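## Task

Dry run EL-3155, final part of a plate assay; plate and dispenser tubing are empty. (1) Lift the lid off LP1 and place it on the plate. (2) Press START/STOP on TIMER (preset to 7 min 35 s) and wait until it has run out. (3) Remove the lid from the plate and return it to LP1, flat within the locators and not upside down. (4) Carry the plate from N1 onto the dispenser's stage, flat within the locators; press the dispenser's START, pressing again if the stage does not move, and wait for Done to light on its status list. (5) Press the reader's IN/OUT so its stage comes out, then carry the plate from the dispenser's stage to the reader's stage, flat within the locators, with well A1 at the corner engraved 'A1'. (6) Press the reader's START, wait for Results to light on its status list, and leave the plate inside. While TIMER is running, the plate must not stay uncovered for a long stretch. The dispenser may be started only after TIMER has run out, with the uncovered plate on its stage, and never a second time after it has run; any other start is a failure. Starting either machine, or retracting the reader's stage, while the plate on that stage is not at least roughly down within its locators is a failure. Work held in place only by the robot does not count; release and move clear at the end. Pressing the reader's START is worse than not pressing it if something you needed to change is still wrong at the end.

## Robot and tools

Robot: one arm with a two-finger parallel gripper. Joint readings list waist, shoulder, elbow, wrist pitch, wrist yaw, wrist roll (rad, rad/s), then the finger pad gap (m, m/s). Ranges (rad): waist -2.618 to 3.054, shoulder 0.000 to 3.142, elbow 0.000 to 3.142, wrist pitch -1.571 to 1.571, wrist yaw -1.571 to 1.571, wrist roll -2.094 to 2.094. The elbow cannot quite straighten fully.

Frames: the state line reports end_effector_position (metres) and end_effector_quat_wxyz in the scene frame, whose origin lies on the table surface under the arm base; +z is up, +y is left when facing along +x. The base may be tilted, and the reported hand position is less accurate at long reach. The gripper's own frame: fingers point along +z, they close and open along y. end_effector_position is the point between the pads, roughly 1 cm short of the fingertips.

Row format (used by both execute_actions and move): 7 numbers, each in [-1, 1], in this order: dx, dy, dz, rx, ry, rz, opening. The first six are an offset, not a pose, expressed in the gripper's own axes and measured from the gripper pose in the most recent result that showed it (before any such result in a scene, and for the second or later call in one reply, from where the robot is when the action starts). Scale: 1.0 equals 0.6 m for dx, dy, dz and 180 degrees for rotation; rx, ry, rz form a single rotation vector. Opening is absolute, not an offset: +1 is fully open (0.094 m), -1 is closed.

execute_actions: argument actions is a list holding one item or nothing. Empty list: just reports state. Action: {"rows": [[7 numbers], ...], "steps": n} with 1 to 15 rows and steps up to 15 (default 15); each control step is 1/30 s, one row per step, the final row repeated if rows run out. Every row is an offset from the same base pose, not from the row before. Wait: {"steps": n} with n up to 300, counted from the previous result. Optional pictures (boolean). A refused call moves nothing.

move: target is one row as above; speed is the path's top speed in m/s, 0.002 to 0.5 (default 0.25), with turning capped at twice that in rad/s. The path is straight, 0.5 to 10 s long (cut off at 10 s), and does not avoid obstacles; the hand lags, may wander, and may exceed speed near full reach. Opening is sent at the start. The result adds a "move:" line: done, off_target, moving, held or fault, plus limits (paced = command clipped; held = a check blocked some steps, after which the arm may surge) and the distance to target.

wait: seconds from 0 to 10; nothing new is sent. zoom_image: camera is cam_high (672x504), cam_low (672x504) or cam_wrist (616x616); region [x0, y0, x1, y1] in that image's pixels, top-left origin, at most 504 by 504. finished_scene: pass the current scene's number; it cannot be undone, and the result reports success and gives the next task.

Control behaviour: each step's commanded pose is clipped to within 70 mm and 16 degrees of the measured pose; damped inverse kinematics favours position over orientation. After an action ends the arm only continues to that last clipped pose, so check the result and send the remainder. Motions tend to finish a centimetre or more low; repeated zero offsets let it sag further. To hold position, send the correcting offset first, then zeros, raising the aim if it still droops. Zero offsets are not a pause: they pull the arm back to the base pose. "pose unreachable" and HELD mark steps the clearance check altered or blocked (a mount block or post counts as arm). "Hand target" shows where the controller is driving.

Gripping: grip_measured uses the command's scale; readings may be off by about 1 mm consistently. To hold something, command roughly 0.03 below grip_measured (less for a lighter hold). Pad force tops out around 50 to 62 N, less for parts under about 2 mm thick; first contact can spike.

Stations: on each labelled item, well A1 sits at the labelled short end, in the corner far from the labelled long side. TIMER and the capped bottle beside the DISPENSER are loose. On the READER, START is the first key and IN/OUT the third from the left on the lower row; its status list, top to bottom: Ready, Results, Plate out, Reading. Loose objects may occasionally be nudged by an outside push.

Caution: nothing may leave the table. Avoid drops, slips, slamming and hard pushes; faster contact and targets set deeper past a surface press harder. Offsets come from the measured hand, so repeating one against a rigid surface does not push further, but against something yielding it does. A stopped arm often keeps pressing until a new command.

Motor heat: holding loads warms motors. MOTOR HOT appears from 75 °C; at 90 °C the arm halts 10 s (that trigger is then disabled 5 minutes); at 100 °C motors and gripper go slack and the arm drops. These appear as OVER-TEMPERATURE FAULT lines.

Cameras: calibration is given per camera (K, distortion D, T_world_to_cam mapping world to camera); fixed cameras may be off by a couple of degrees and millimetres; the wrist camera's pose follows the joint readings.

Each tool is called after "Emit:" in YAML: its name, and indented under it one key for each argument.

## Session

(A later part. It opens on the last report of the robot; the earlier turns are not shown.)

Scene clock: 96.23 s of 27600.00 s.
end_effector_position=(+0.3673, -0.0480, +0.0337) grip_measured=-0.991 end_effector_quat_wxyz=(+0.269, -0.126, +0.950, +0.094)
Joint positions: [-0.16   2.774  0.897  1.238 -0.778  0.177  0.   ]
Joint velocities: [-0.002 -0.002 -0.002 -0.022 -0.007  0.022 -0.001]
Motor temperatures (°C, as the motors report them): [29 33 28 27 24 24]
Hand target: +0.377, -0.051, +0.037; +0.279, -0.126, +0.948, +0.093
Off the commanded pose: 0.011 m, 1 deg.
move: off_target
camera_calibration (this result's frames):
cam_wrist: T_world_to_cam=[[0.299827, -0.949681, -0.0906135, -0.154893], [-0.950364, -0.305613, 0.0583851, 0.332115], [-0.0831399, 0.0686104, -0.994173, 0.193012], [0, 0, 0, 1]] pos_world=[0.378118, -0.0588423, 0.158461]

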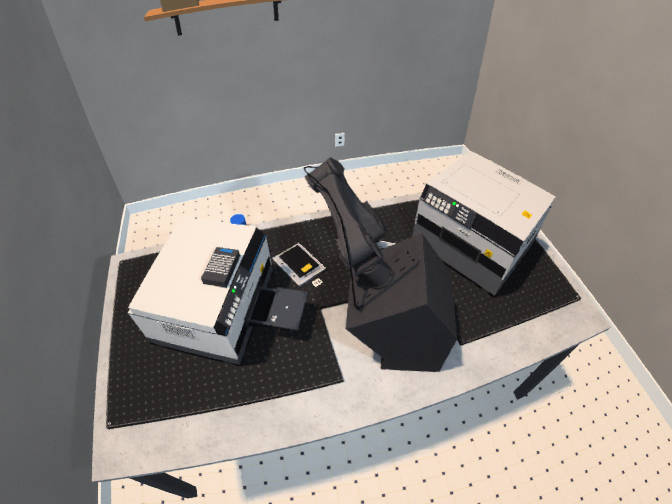

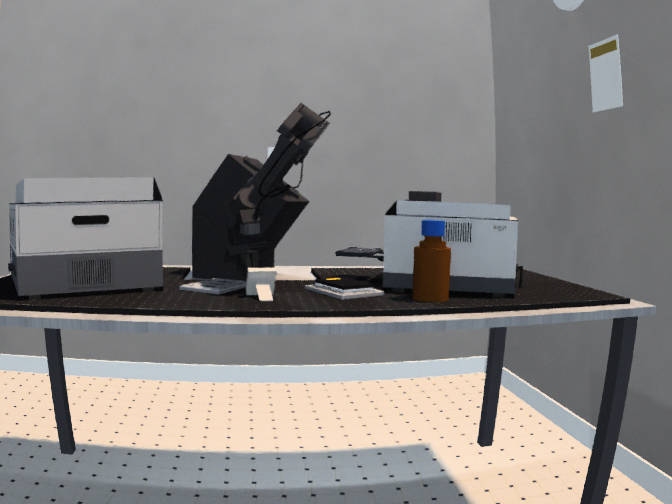

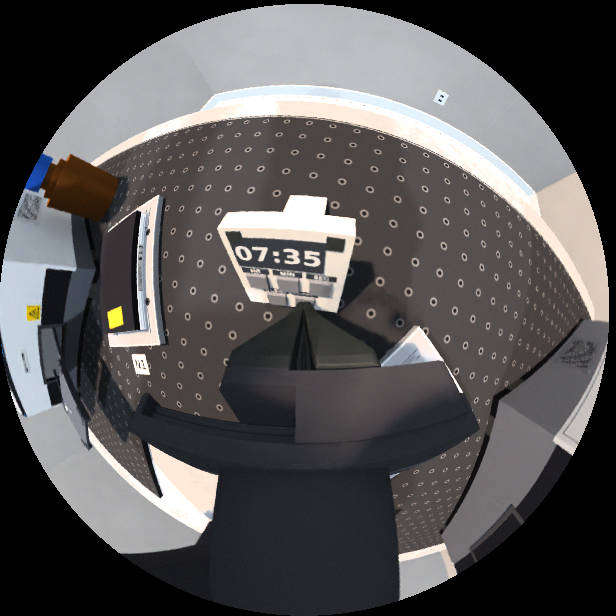

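Emit:
move:
  target: [-0.026,-0.009,-0.005,0,-0.006,0,-1]
  speed: 0.01

Emit:
zoom_image:
  camera: "cam_wrist"
  region: [230, 190, 380, 340]

Scene clock: 101.53 s of 27600.00 s.
end_effector_position=(+0.3627, -0.0494, +0.0310) grip_measured=-0.991 end_effector_quat_wxyz=(+0.258, -0.117, +0.954, +0.096)
Joint positions: [-0.161  2.774  0.897  1.21  -0.784  0.177  0.   ]
Joint velocities: [ 0.007  0.002 -0.002  0.007 -0.007 -0.037  0.002]
Motor temperatures (°C, as the motors report them): [29 33 28 27 24 24]
Hand target: +0.380, -0.051, +0.044; +0.278, -0.125, +0.948, +0.095
Off the commanded pose: 0.022 m, 3 deg.
move: off_target
camera_calibration (this result's frames):
cam_wrist: T_world_to_cam=[[0.28403, -0.953305, -0.10265, -0.149169], [-0.952901, -0.292528, 0.0800394, 0.328382], [-0.10633, 0.0750818, -0.991492, 0.198672], [0, 0, 0, 1]] pos_world=[0.376409, -0.0610587, 0.155386]

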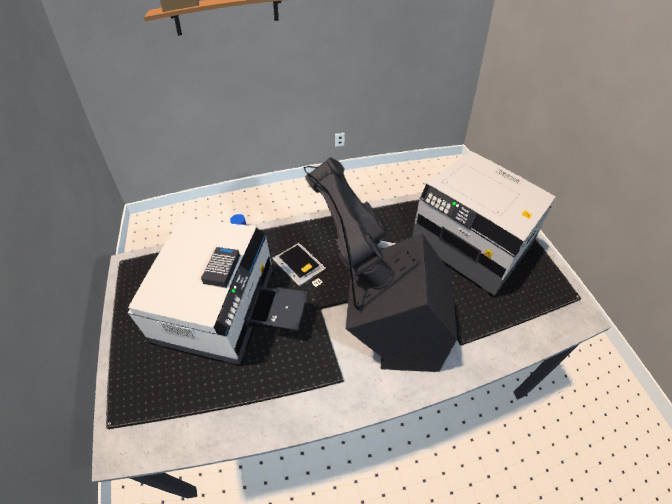

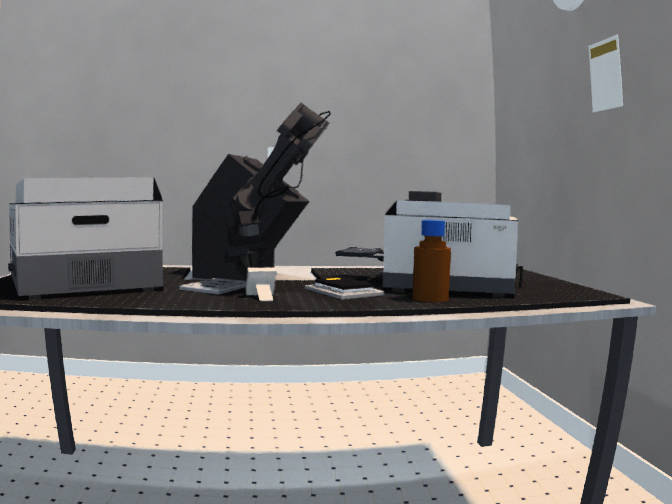

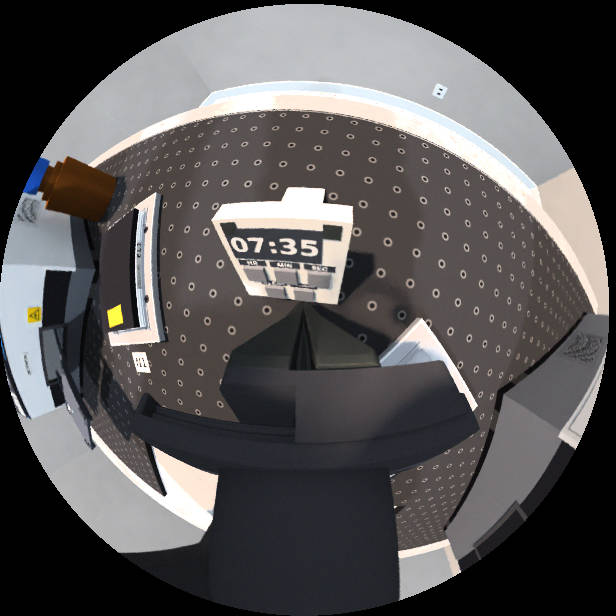

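Region (230, 190, 380, 340) of cam_wrist's 616x616 image, scaled by 3.360, with more detail than that image has.

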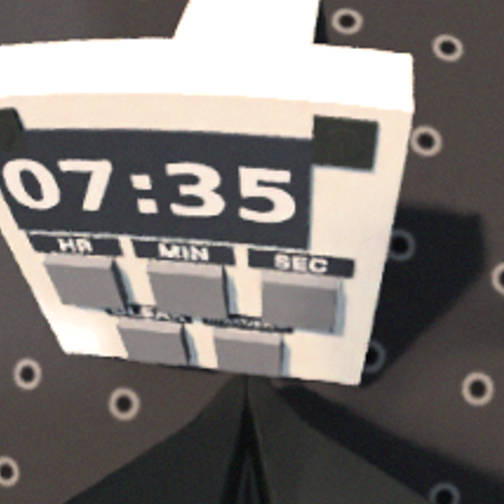

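Back off upward, and re-approach diagonally.

Emit:
move:
  target: [-0.03,0,-0.04,0,-0.015,0,-1]
  speed: 0.03

Scene clock: 104.80 s of 27600.00 s.
end_effector_position=(+0.3647, -0.0503, +0.0495) grip_measured=-0.991 end_effector_quat_wxyz=(+0.271, -0.114, +0.950, +0.100)
Joint positions: [-0.198  2.734  0.855  1.229 -0.812  0.177  0.   ]
Joint velocities: [ 0.002  0.002  0.012  0.066 -0.037 -0.022  0.   ]
Motor temperatures (°C, as the motors report them): [29 34 27 27 24 24]
Hand target: +0.366, -0.052, +0.060; +0.281, -0.114, +0.948, +0.099
Off the commanded pose: 0.011 m, 1 deg.
move: off_target
camera_calibration (this result's frames):
cam_wrist: T_world_to_cam=[[0.282474, -0.953228, -0.10754, -0.147889], [-0.955844, -0.289162, 0.0524157, 0.331192], [-0.0810607, 0.0879857, -0.992818, 0.208796], [0, 0, 0, 1]] pos_world=[0.375268, -0.0635751, 0.174033]

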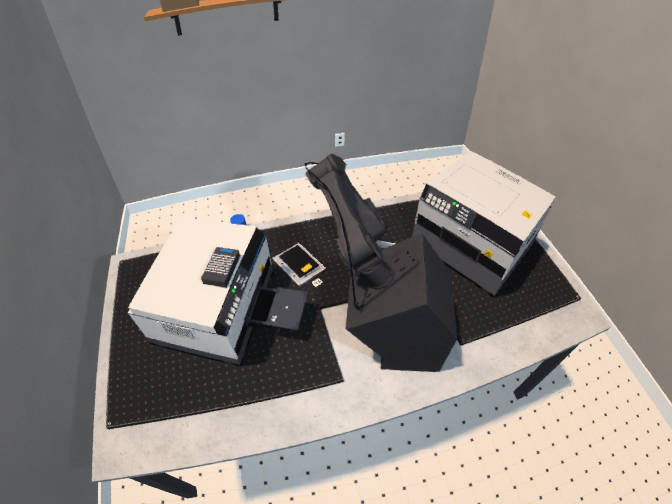

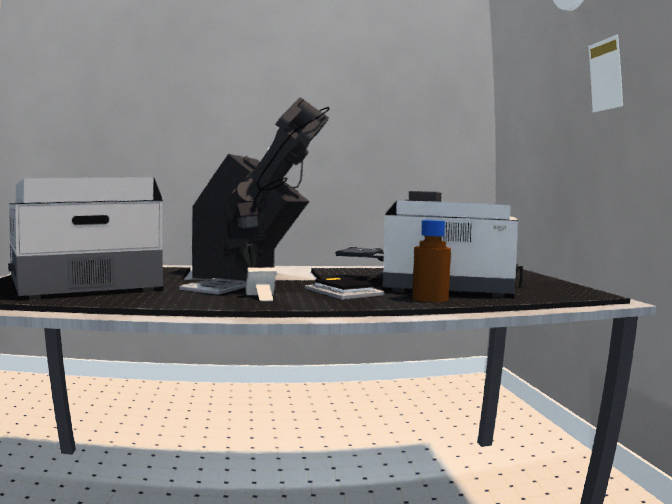

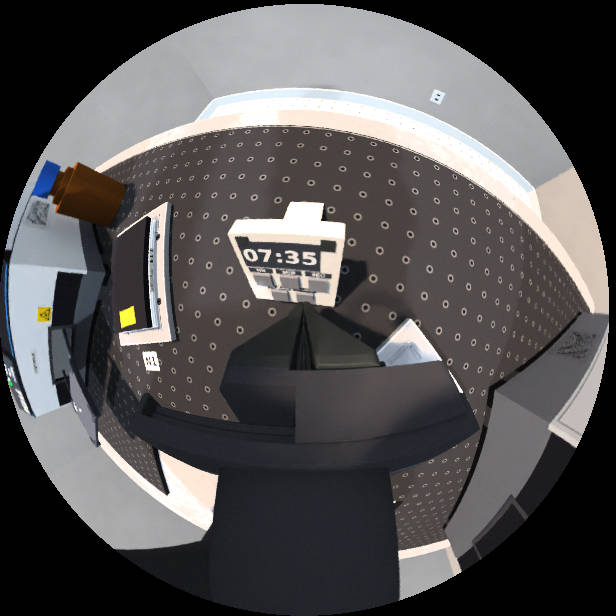

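Emit:
move:
  target: [-0.014,-0.011,0.031,0,-0.005,0,-1]
  speed: 0.03

Scene clock: 108.43 s of 27600.00 s.
end_effector_position=(+0.3749, -0.0452, +0.0374) grip_measured=-0.991 end_effector_quat_wxyz=(+0.270, -0.117, +0.950, +0.107)
Joint positions: [-0.166  2.762  0.916  1.22  -0.801  0.206  0.   ]
Joint velocities: [-0.017  0.002 -0.022  0.051 -0.095 -0.037  0.   ]
Motor temperatures (°C, as the motors report them): [29 34 27 27 24 24]
Hand target: +0.383, -0.051, +0.038; +0.278, -0.114, +0.948, +0.101
Off the commanded pose: 0.009 m, 1 deg.
move: done
camera_calibration (this result's frames):
cam_wrist: T_world_to_cam=[[0.290763, -0.949267, -0.119787, -0.149696], [-0.95306, -0.298401, 0.0513216, 0.341626], [-0.0844625, 0.0992419, -0.991472, 0.19895], [0, 0, 0, 1]] pos_world=[0.38592, -0.0599043, 0.161789]

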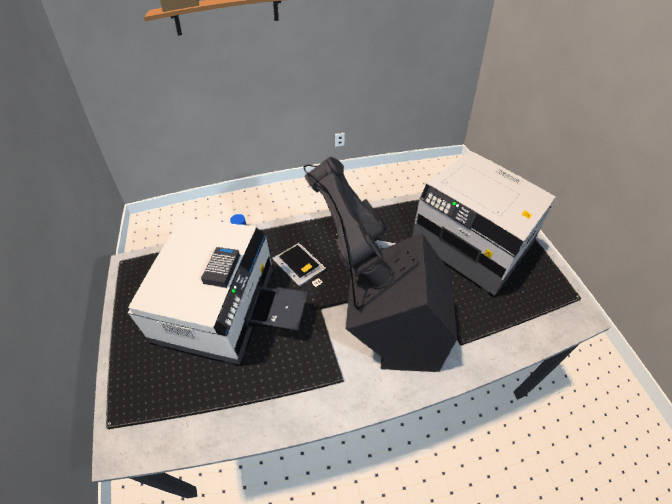

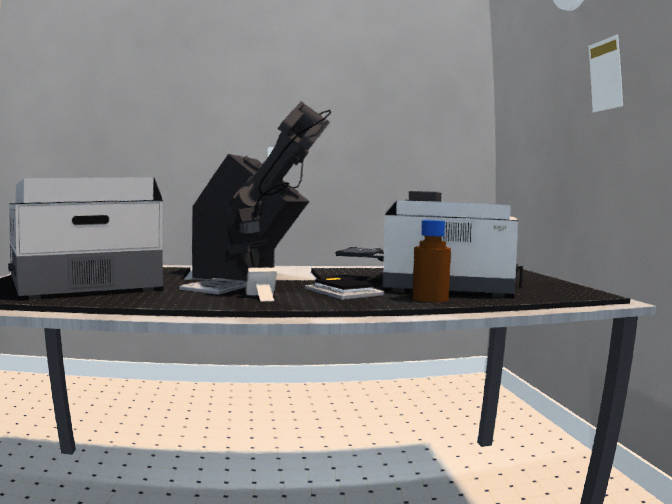

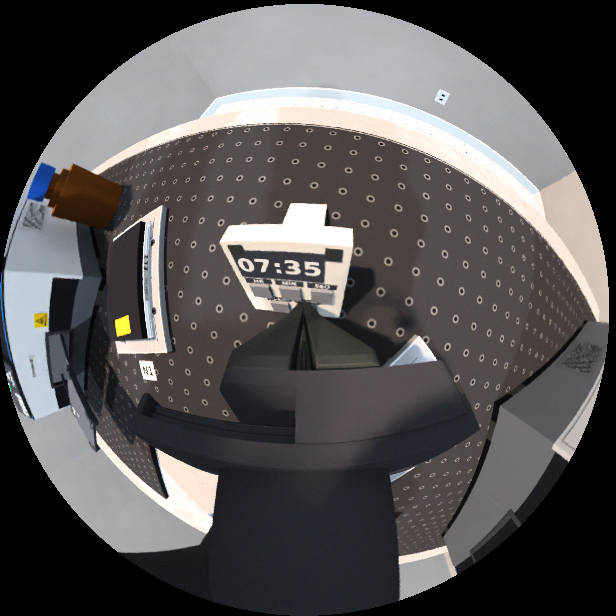

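On top of key; push straight down.

Emit:
move:
  target: [-0.004,-0.012,0.016,0,-0.004,0,-1]
  speed: 0.02

Emit:
zoom_image:
  camera: "cam_wrist"
  region: [210, 190, 370, 340]

Scene clock: 111.03 s of 27600.00 s.
end_effector_position=(+0.3760, -0.0451, +0.0291) grip_measured=-0.991 end_effector_quat_wxyz=(+0.267, -0.117, +0.950, +0.111)
Joint positions: [-0.154  2.79   0.947  1.219 -0.8    0.217  0.   ]
Joint velocities: [ 0.017 -0.007 -0.012  0.007  0.007  0.007 -0.   ]
Motor temperatures (°C, as the motors report them): [29 34 27 27 24 24]
Hand target: +0.384, -0.049, +0.030; +0.276, -0.116, +0.948, +0.108
Off the commanded pose: 0.009 m, 1 deg.
move: done
camera_calibration (this result's frames):
cam_wrist: T_world_to_cam=[[0.292016, -0.947721, -0.128653, -0.15103], [-0.952023, -0.300908, 0.0557423, 0.342511], [-0.0915409, 0.106203, -0.990122, 0.193665], [0, 0, 0, 1]] pos_world=[0.38791, -0.0606376, 0.15323]

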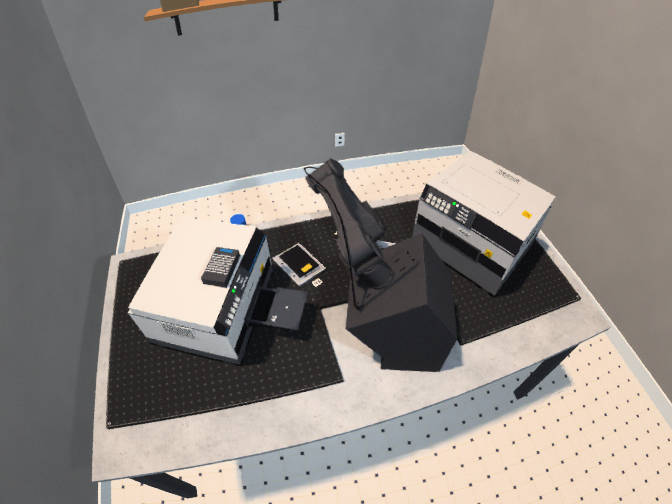

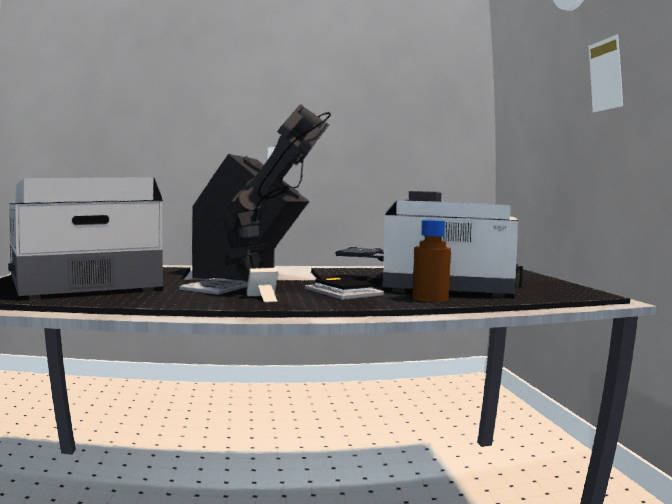

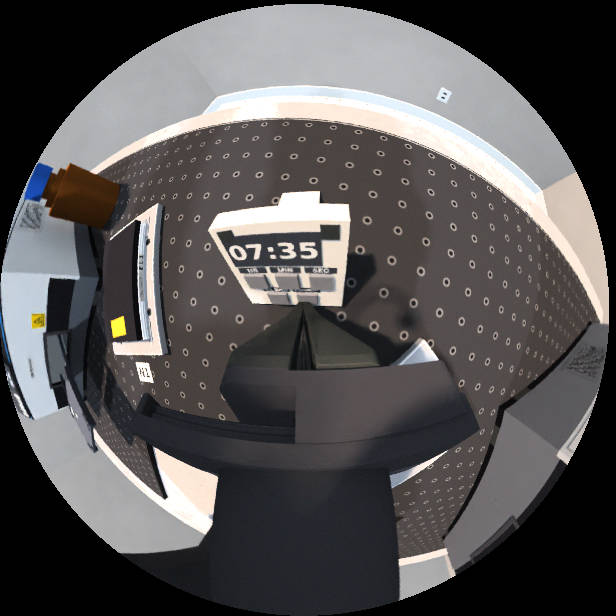

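Region (210, 190, 370, 340) of cam_wrist's 616x616 image, scaled by 3.150, with more detail than that image has; it fills the top 472 rows of this view, and the rest is white.

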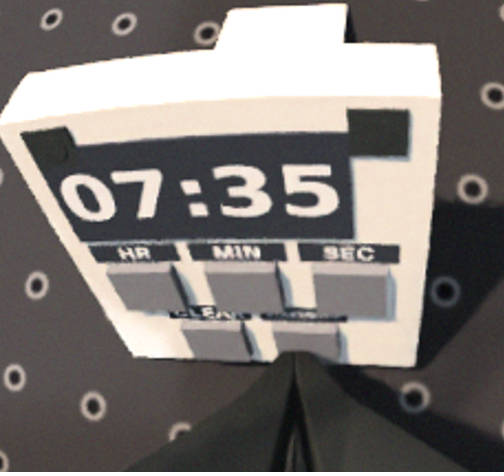

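Emit:
move:
  target: [-0.05,0,-0.17,0,0,0,-1]
  speed: 0.08

Scene clock: 117.93 s of 27600.00 s.
end_effector_position=(+0.3532, -0.0660, +0.1212) grip_measured=-0.991 end_effector_quat_wxyz=(+0.264, -0.116, +0.951, +0.113)
Joint positions: [-0.4    2.494  0.74   0.916 -0.988 -0.049  0.   ]
Joint velocities: [-0.007 -0.002 -0.022 -0.125 -0.022 -0.066  0.   ]
Motor temperatures (°C, as the motors report them): [29 34 27 27 24 24]
Hand target: +0.351, -0.066, +0.129; +0.269, -0.116, +0.949, +0.114
Off the commanded pose: 0.009 m, 0 deg.
move: done
camera_calibration (this result's frames):
cam_wrist: T_world_to_cam=[[0.290982, -0.947532, -0.132338, -0.151462], [-0.95175, -0.300778, 0.0608636, 0.308618], [-0.0974745, 0.108242, -0.989334, 0.287199], [0, 0, 0, 1]] pos_world=[0.365795, -0.0817767, 0.245308]

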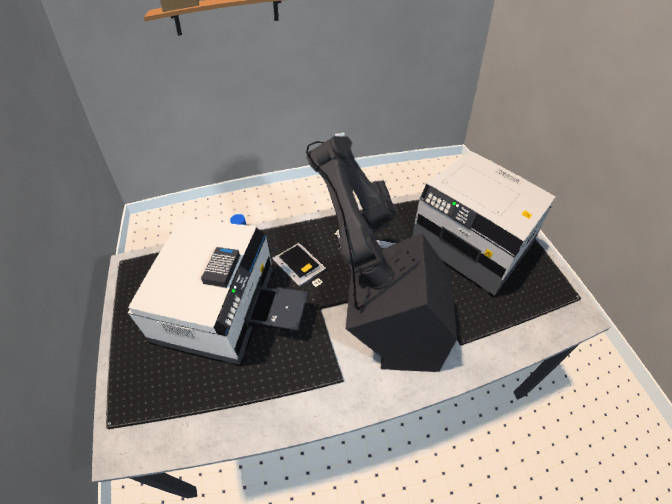

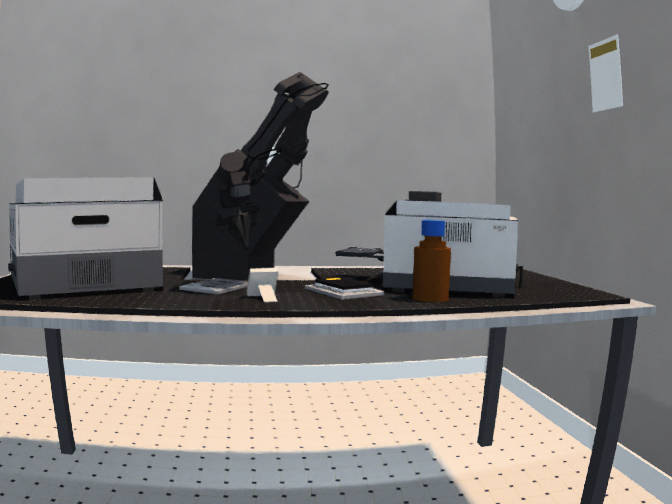

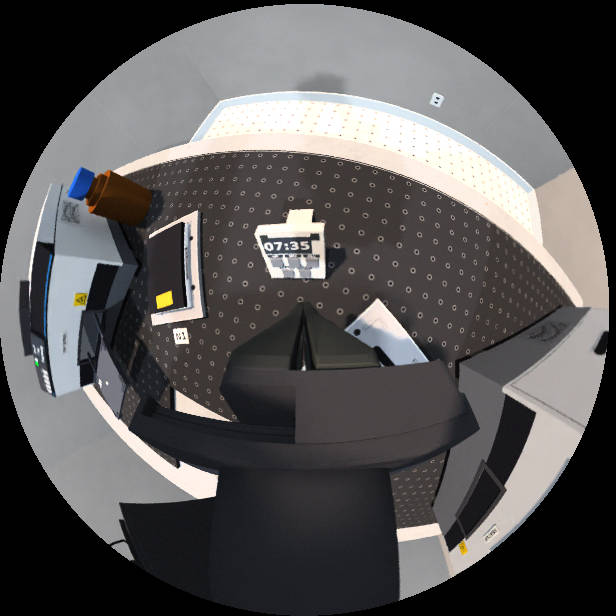

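Emit:
move:
  target: [-0.113,0.014,0.074,0.176,0.103,0.467,1]
  speed: 0.2

Scene clock: 130.37 s of 27600.00 s.
end_effector_position=(+0.4188, -0.0315, +0.1152) grip_measured=+1.000 end_effector_quat_wxyz=(-0.012, +0.592, +0.806, +0.001)
Joint positions: [-0.187  2.38   1.454 -0.487 -0.635  1.175  0.094]
Joint velocities: [-0.002  0.002  0.002 -0.081 -0.007  0.051  0.   ]
Motor temperatures (°C, as the motors report them): [30 35 28 27 24 24]
Hand target: +0.428, -0.037, +0.121; +0.001, +0.594, +0.804, -0.001
Off the commanded pose: 0.012 m, 1 deg.
move: off_target
camera_calibration (this result's frames):
cam_wrist: T_world_to_cam=[[-0.947349, -0.319378, 0.0229754, 0.38181], [-0.241408, 0.759526, 0.604022, 0.0551696], [-0.210362, 0.566674, -0.796636, 0.323371], [0, 0, 0, 1]] pos_world=[0.443051, -0.103207, 0.215513]

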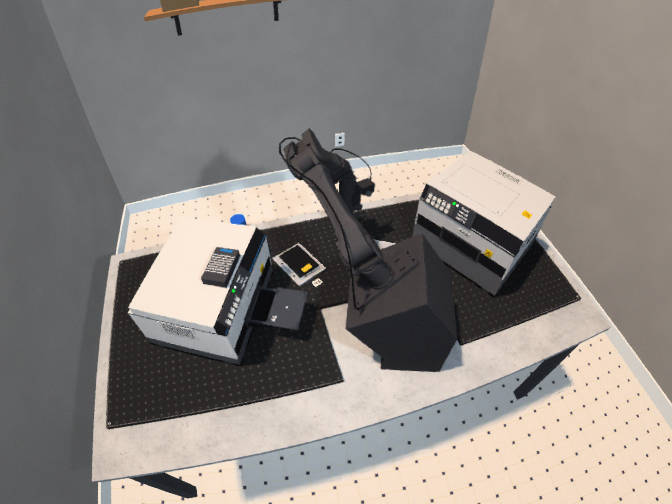

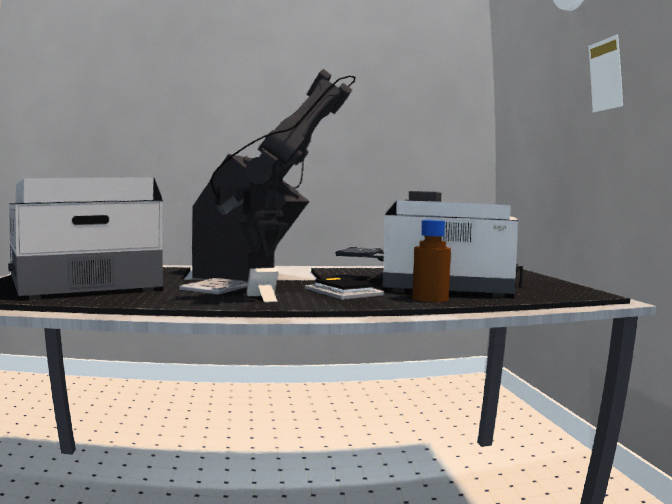

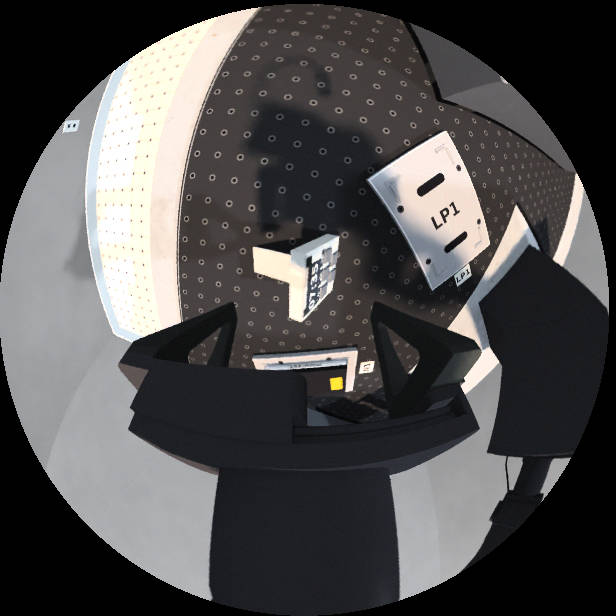

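Emit:
move:
  target: [-0.012,0.02,0.11,-0.005,-0.008,0,1]
  speed: 0.05

Emit:
zoom_image:
  camera: "cam_wrist"
  region: [210, 220, 400, 380]

Scene clock: 133.87 s of 27600.00 s.
end_effector_position=(+0.4155, -0.0279, +0.0441) grip_measured=+1.000 end_effector_quat_wxyz=(-0.019, +0.592, +0.806, -0.003)
Joint positions: [-0.084  2.547  1.506 -0.318 -0.616  1.29   0.094]
Joint velocities: [-0.007 -0.017 -0.002 -0.007 -0.022 -0.022  0.   ]
Motor temperatures (°C, as the motors report them): [30 35 28 27 24 24]
Hand target: +0.431, -0.035, +0.050; +0.004, +0.592, +0.806, -0.001
Off the commanded pose: 0.018 m, 3 deg.
move: off_target
camera_calibration (this result's frames):
cam_wrist: T_world_to_cam=[[-0.947319, -0.318017, 0.0380946, 0.380817], [-0.230381, 0.759187, 0.608737, 0.0897703], [-0.222509, 0.567892, -0.792457, 0.268891], [0, 0, 0, 1]] pos_world=[0.441267, -0.0997471, 0.143931]

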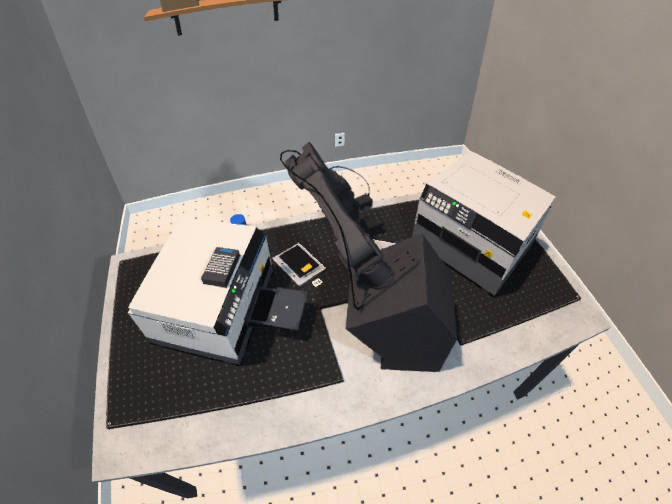

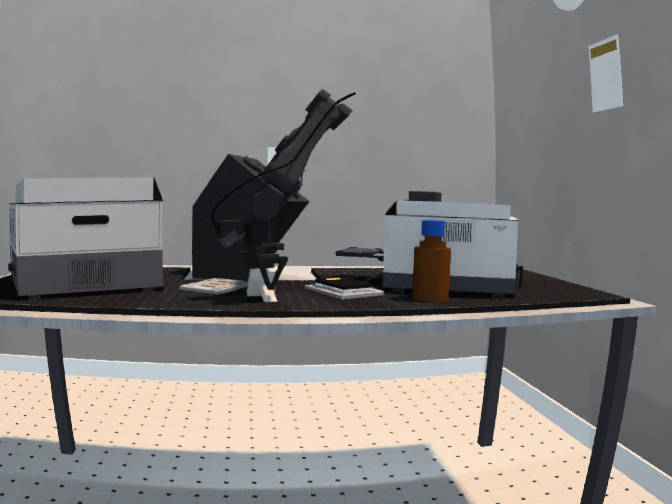

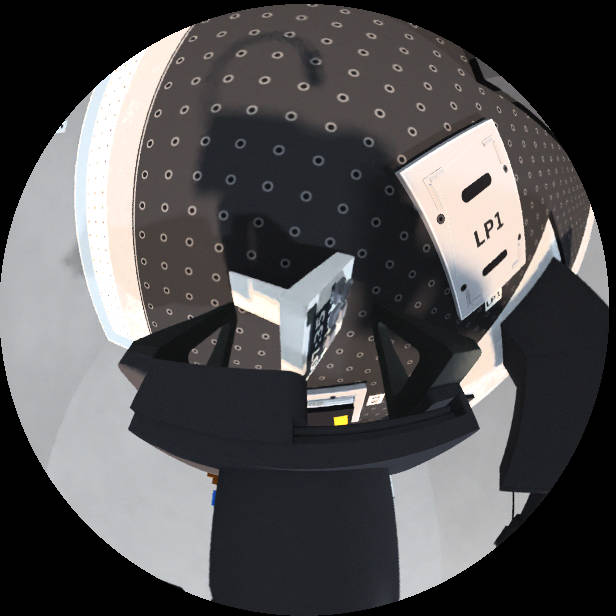

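Region (210, 220, 400, 380) of cam_wrist's 616x616 image, scaled by 2.653, with more detail than that image has; it fills the top 424 rows of this view, and the rest is white.

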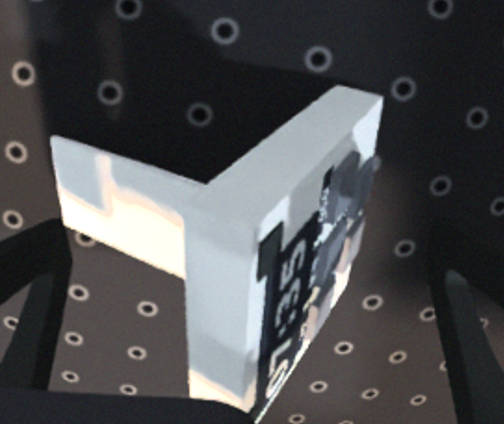

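Emit:
execute_actions:
  actions: []

Scene clock: 146.20 s of 27600.00 s.
end_effector_position=(+0.4159, -0.0280, +0.0441) grip_measured=+1.000 end_effector_quat_wxyz=(-0.018, +0.592, +0.806, -0.003)
Joint positions: [-0.084  2.547  1.506 -0.317 -0.616  1.292  0.094]
Joint velocities: [-0.012 -0.002 -0.017 -0.007  0.022 -0.095  0.   ]
Motor temperatures (°C, as the motors report them): [31 36 29 26 24 24]
Hand target: +0.431, -0.035, +0.050; +0.003, +0.592, +0.806, -0.001
Off the commanded pose: 0.017 m, 2 deg.
Steps of this call (steps 1 to 370: nothing new was sent). Readings (end_effector_position):
1: (+0.4155, -0.0279, +0.0441)
2: (+0.4156, -0.0279, +0.0441)
4: (+0.4157, -0.0280, +0.0441)
8: (+0.4159, -0.0280, +0.0441)
370: the state above
camera_calibration (this result's frames):
cam_wrist: T_world_to_cam=[[-0.947514, -0.317585, 0.0368455, 0.381318], [-0.23101, 0.759735, 0.607813, 0.0902892], [-0.221025, 0.567399, -0.793225, 0.268445], [0, 0, 0, 1]] pos_world=[0.441495, -0.0998105, 0.144008]

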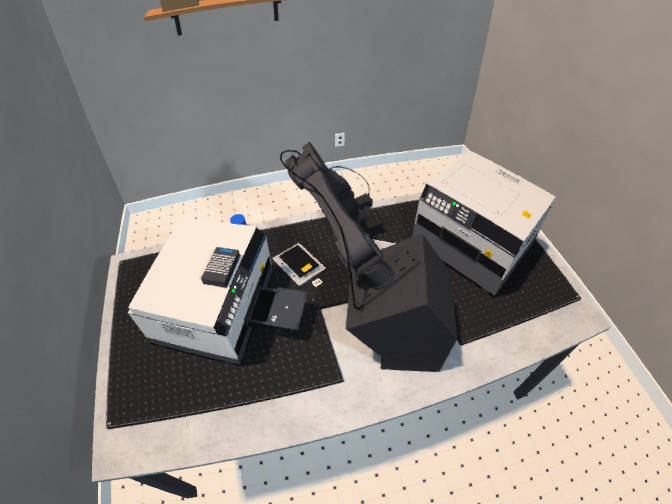

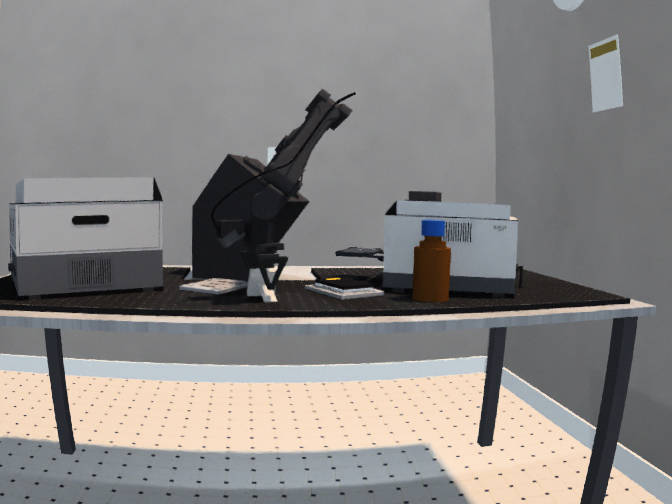

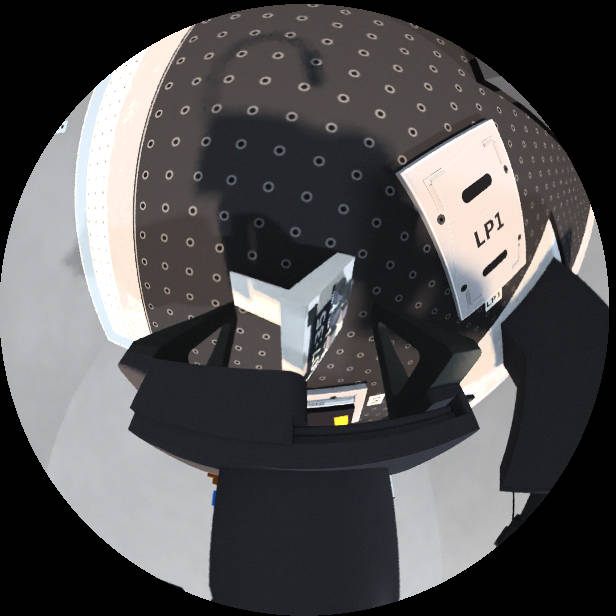

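Emit:
move:
  target: [-0.035,0.02,0.004,0,0,0,1]
  speed: 0.03

Emit:
zoom_image:
  camera: "cam_wrist"
  region: [200,220,420,400]

Scene clock: 150.97 s of 27600.00 s.
end_effector_position=(+0.4223, -0.0356, +0.0326) grip_measured=+1.000 end_effector_quat_wxyz=(-0.029, +0.589, +0.807, -0.008)
Joint positions: [-0.086  2.622  1.611 -0.378 -0.621  1.266  0.094]
Joint velocities: [ 0.002 -0.012  0.007 -0.007 -0.007 -0.037  0.   ]
Motor temperatures (°C, as the motors report them): [31 37 29 26 24 24]
Hand target: +0.433, -0.044, +0.041; -0.017, +0.592, +0.806, -0.002
Off the commanded pose: 0.016 m, 1 deg.
move: off_target
camera_calibration (this result's frames):
cam_wrist: T_world_to_cam=[[-0.944161, -0.324338, 0.0580101, 0.383137], [-0.221585, 0.755349, 0.616723, 0.100046], [-0.243845, 0.569432, -0.78504, 0.274487], [0, 0, 0, 1]] pos_world=[0.450844, -0.107606, 0.131556]

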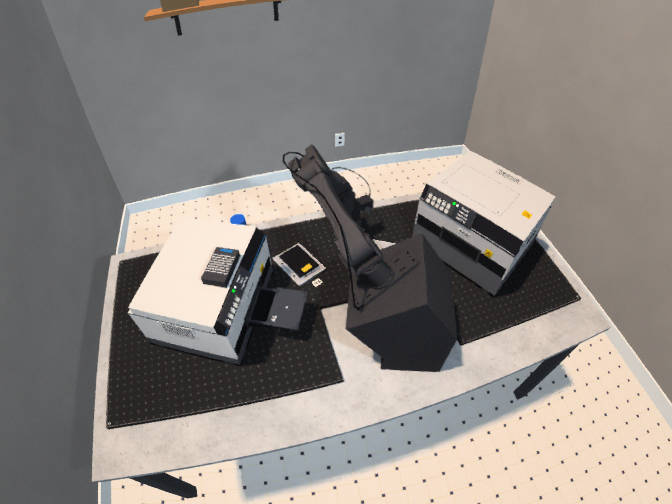

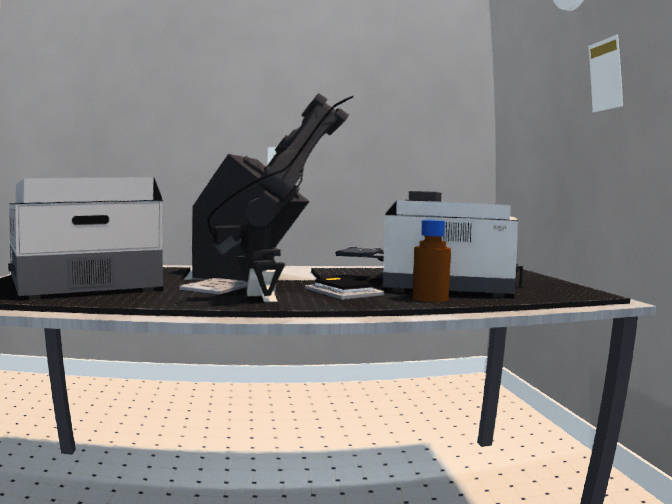

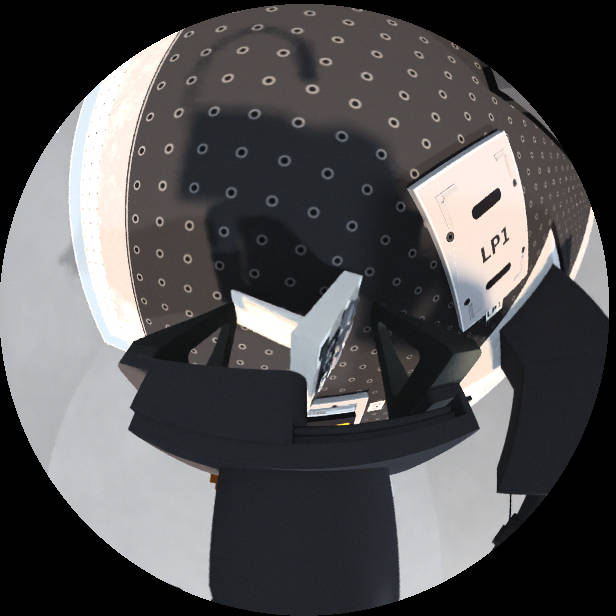

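Region (200, 220, 420, 400) of cam_wrist's 616x616 image, scaled by 2.291, with more detail than that image has; it fills the top 412 rows of this view, and the rest is white.

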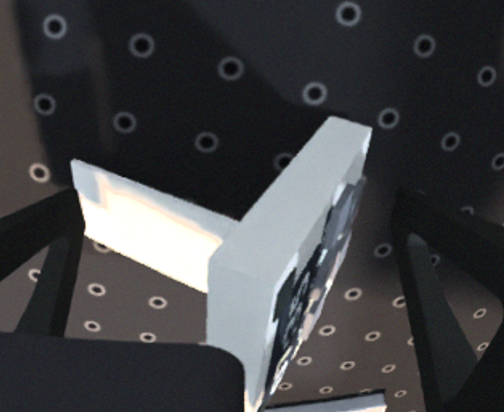

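Close gradually.

Emit:
move:
  target: [-0.019,0.013,-0.014,0,0,0,0.6]
  speed: 0.03

Emit:
zoom_image:
  camera: "cam_wrist"
  region: [200,220,420,400]

Scene clock: 153.40 s of 27600.00 s.
end_effector_position=(+0.4232, -0.0346, +0.0318) grip_measured=+0.603 end_effector_quat_wxyz=(-0.039, +0.585, +0.810, -0.013)
Joint positions: [-0.084  2.639  1.654 -0.43  -0.624  1.243  0.075]
Joint velocities: [ 0.007 -0.012 -0.002 -0.051 -0.022 -0.066  0.001]
Motor temperatures (°C, as the motors report them): [31 37 29 26 24 24]
Hand target: +0.433, -0.044, +0.040; -0.028, +0.589, +0.807, -0.008
Off the commanded pose: 0.017 m, 1 deg.
move: off_target
camera_calibration (this result's frames):
cam_wrist: T_world_to_cam=[[-0.93963, -0.333266, 0.077642, 0.381434], [-0.214607, 0.750653, 0.624872, 0.0966014], [-0.266531, 0.570486, -0.776857, 0.282899], [0, 0, 0, 1]] pos_world=[0.45454, -0.106785, 0.129793]

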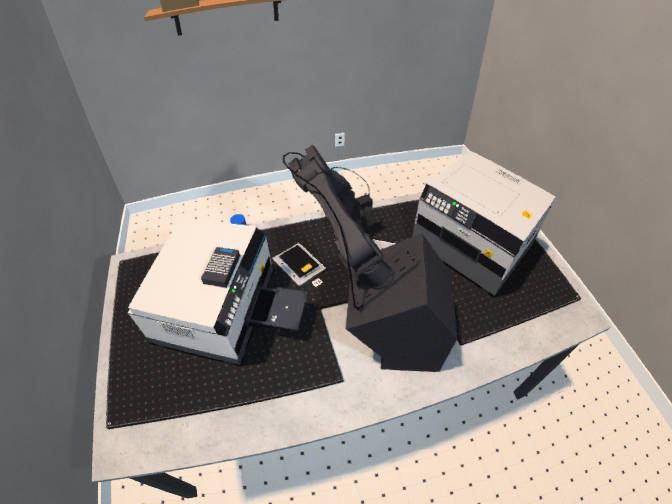

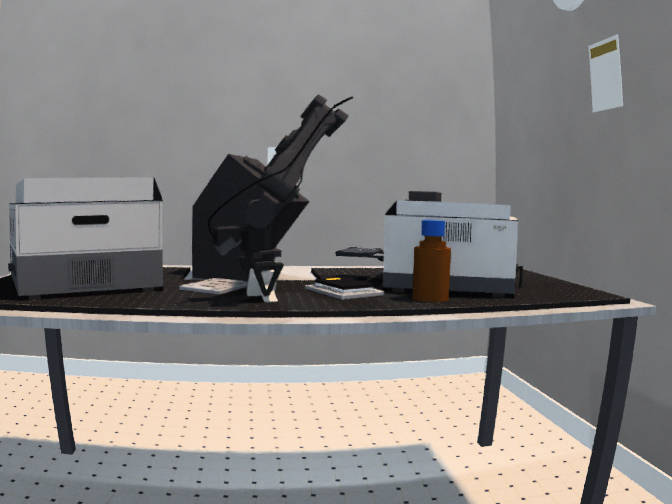

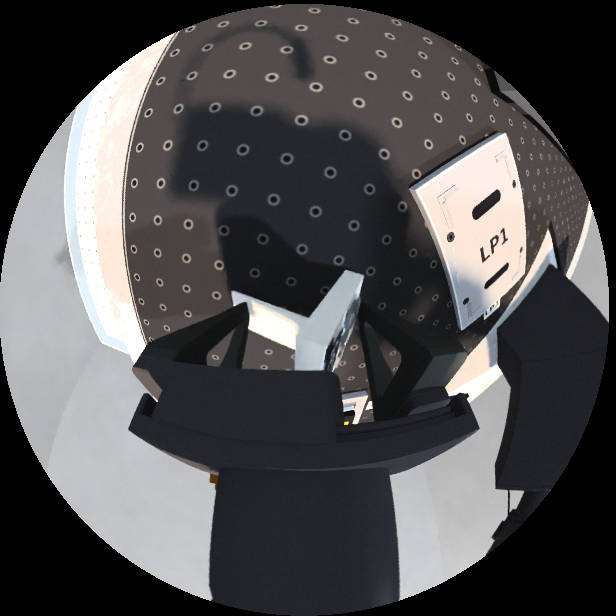

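Region (200, 220, 420, 400) of cam_wrist's 616x616 image, scaled by 2.291, with more detail than that image has; it fills the top 412 rows of this view, and the rest is white.

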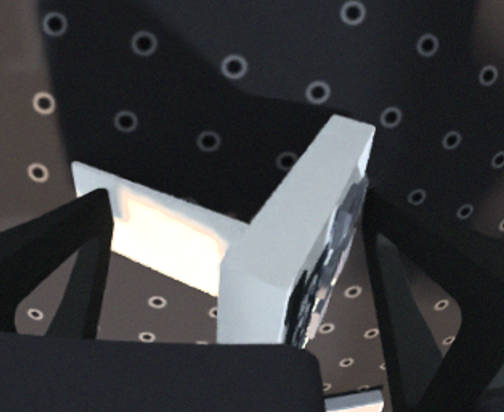

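Emit:
move:
  target: [-0.02,0.012,-0.014,-0.008,-0.005,0,0.4]
  speed: 0.03

Emit:
zoom_image:
  camera: "cam_wrist"
  region: [200,220,420,400]

Scene clock: 160.03 s of 27600.00 s.
end_effector_position=(+0.4223, -0.0346, +0.0327) grip_measured=+0.403 end_effector_quat_wxyz=(-0.042, +0.587, +0.809, -0.011)
Joint positions: [-0.088  2.639  1.654 -0.436 -0.631  1.24   0.066]
Joint velocities: [-0.002 -0.022 -0.007  0.007 -0.037  0.022 -0.   ]
Motor temperatures (°C, as the motors report them): [32 37 29 26 24 24]
Hand target: +0.434, -0.044, +0.039; -0.025, +0.586, +0.810, -0.007
Off the commanded pose: 0.017 m, 2 deg.
move: off_target
camera_calibration (this result's frames):
cam_wrist: T_world_to_cam=[[-0.940461, -0.330765, 0.0782771, 0.381], [-0.210431, 0.747437, 0.630125, 0.0938107], [-0.26693, 0.576136, -0.772538, 0.283562], [0, 0, 0, 1]] pos_world=[0.453747, -0.107466, 0.130126]

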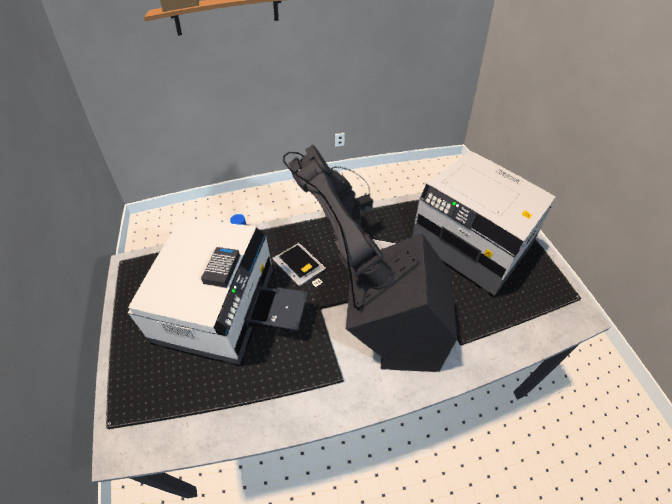

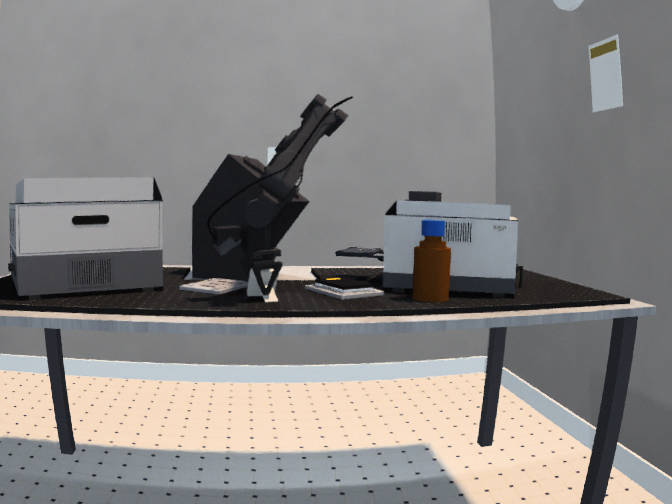

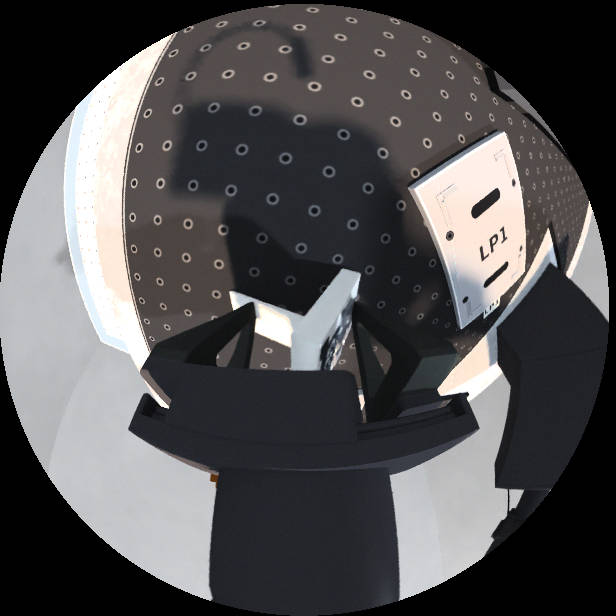

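Region (200, 220, 420, 400) of cam_wrist's 616x616 image, scaled by 2.291, with more detail than that image has; it fills the top 412 rows of this view, and the rest is white.

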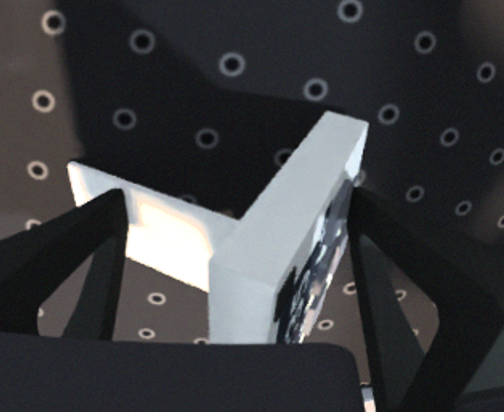

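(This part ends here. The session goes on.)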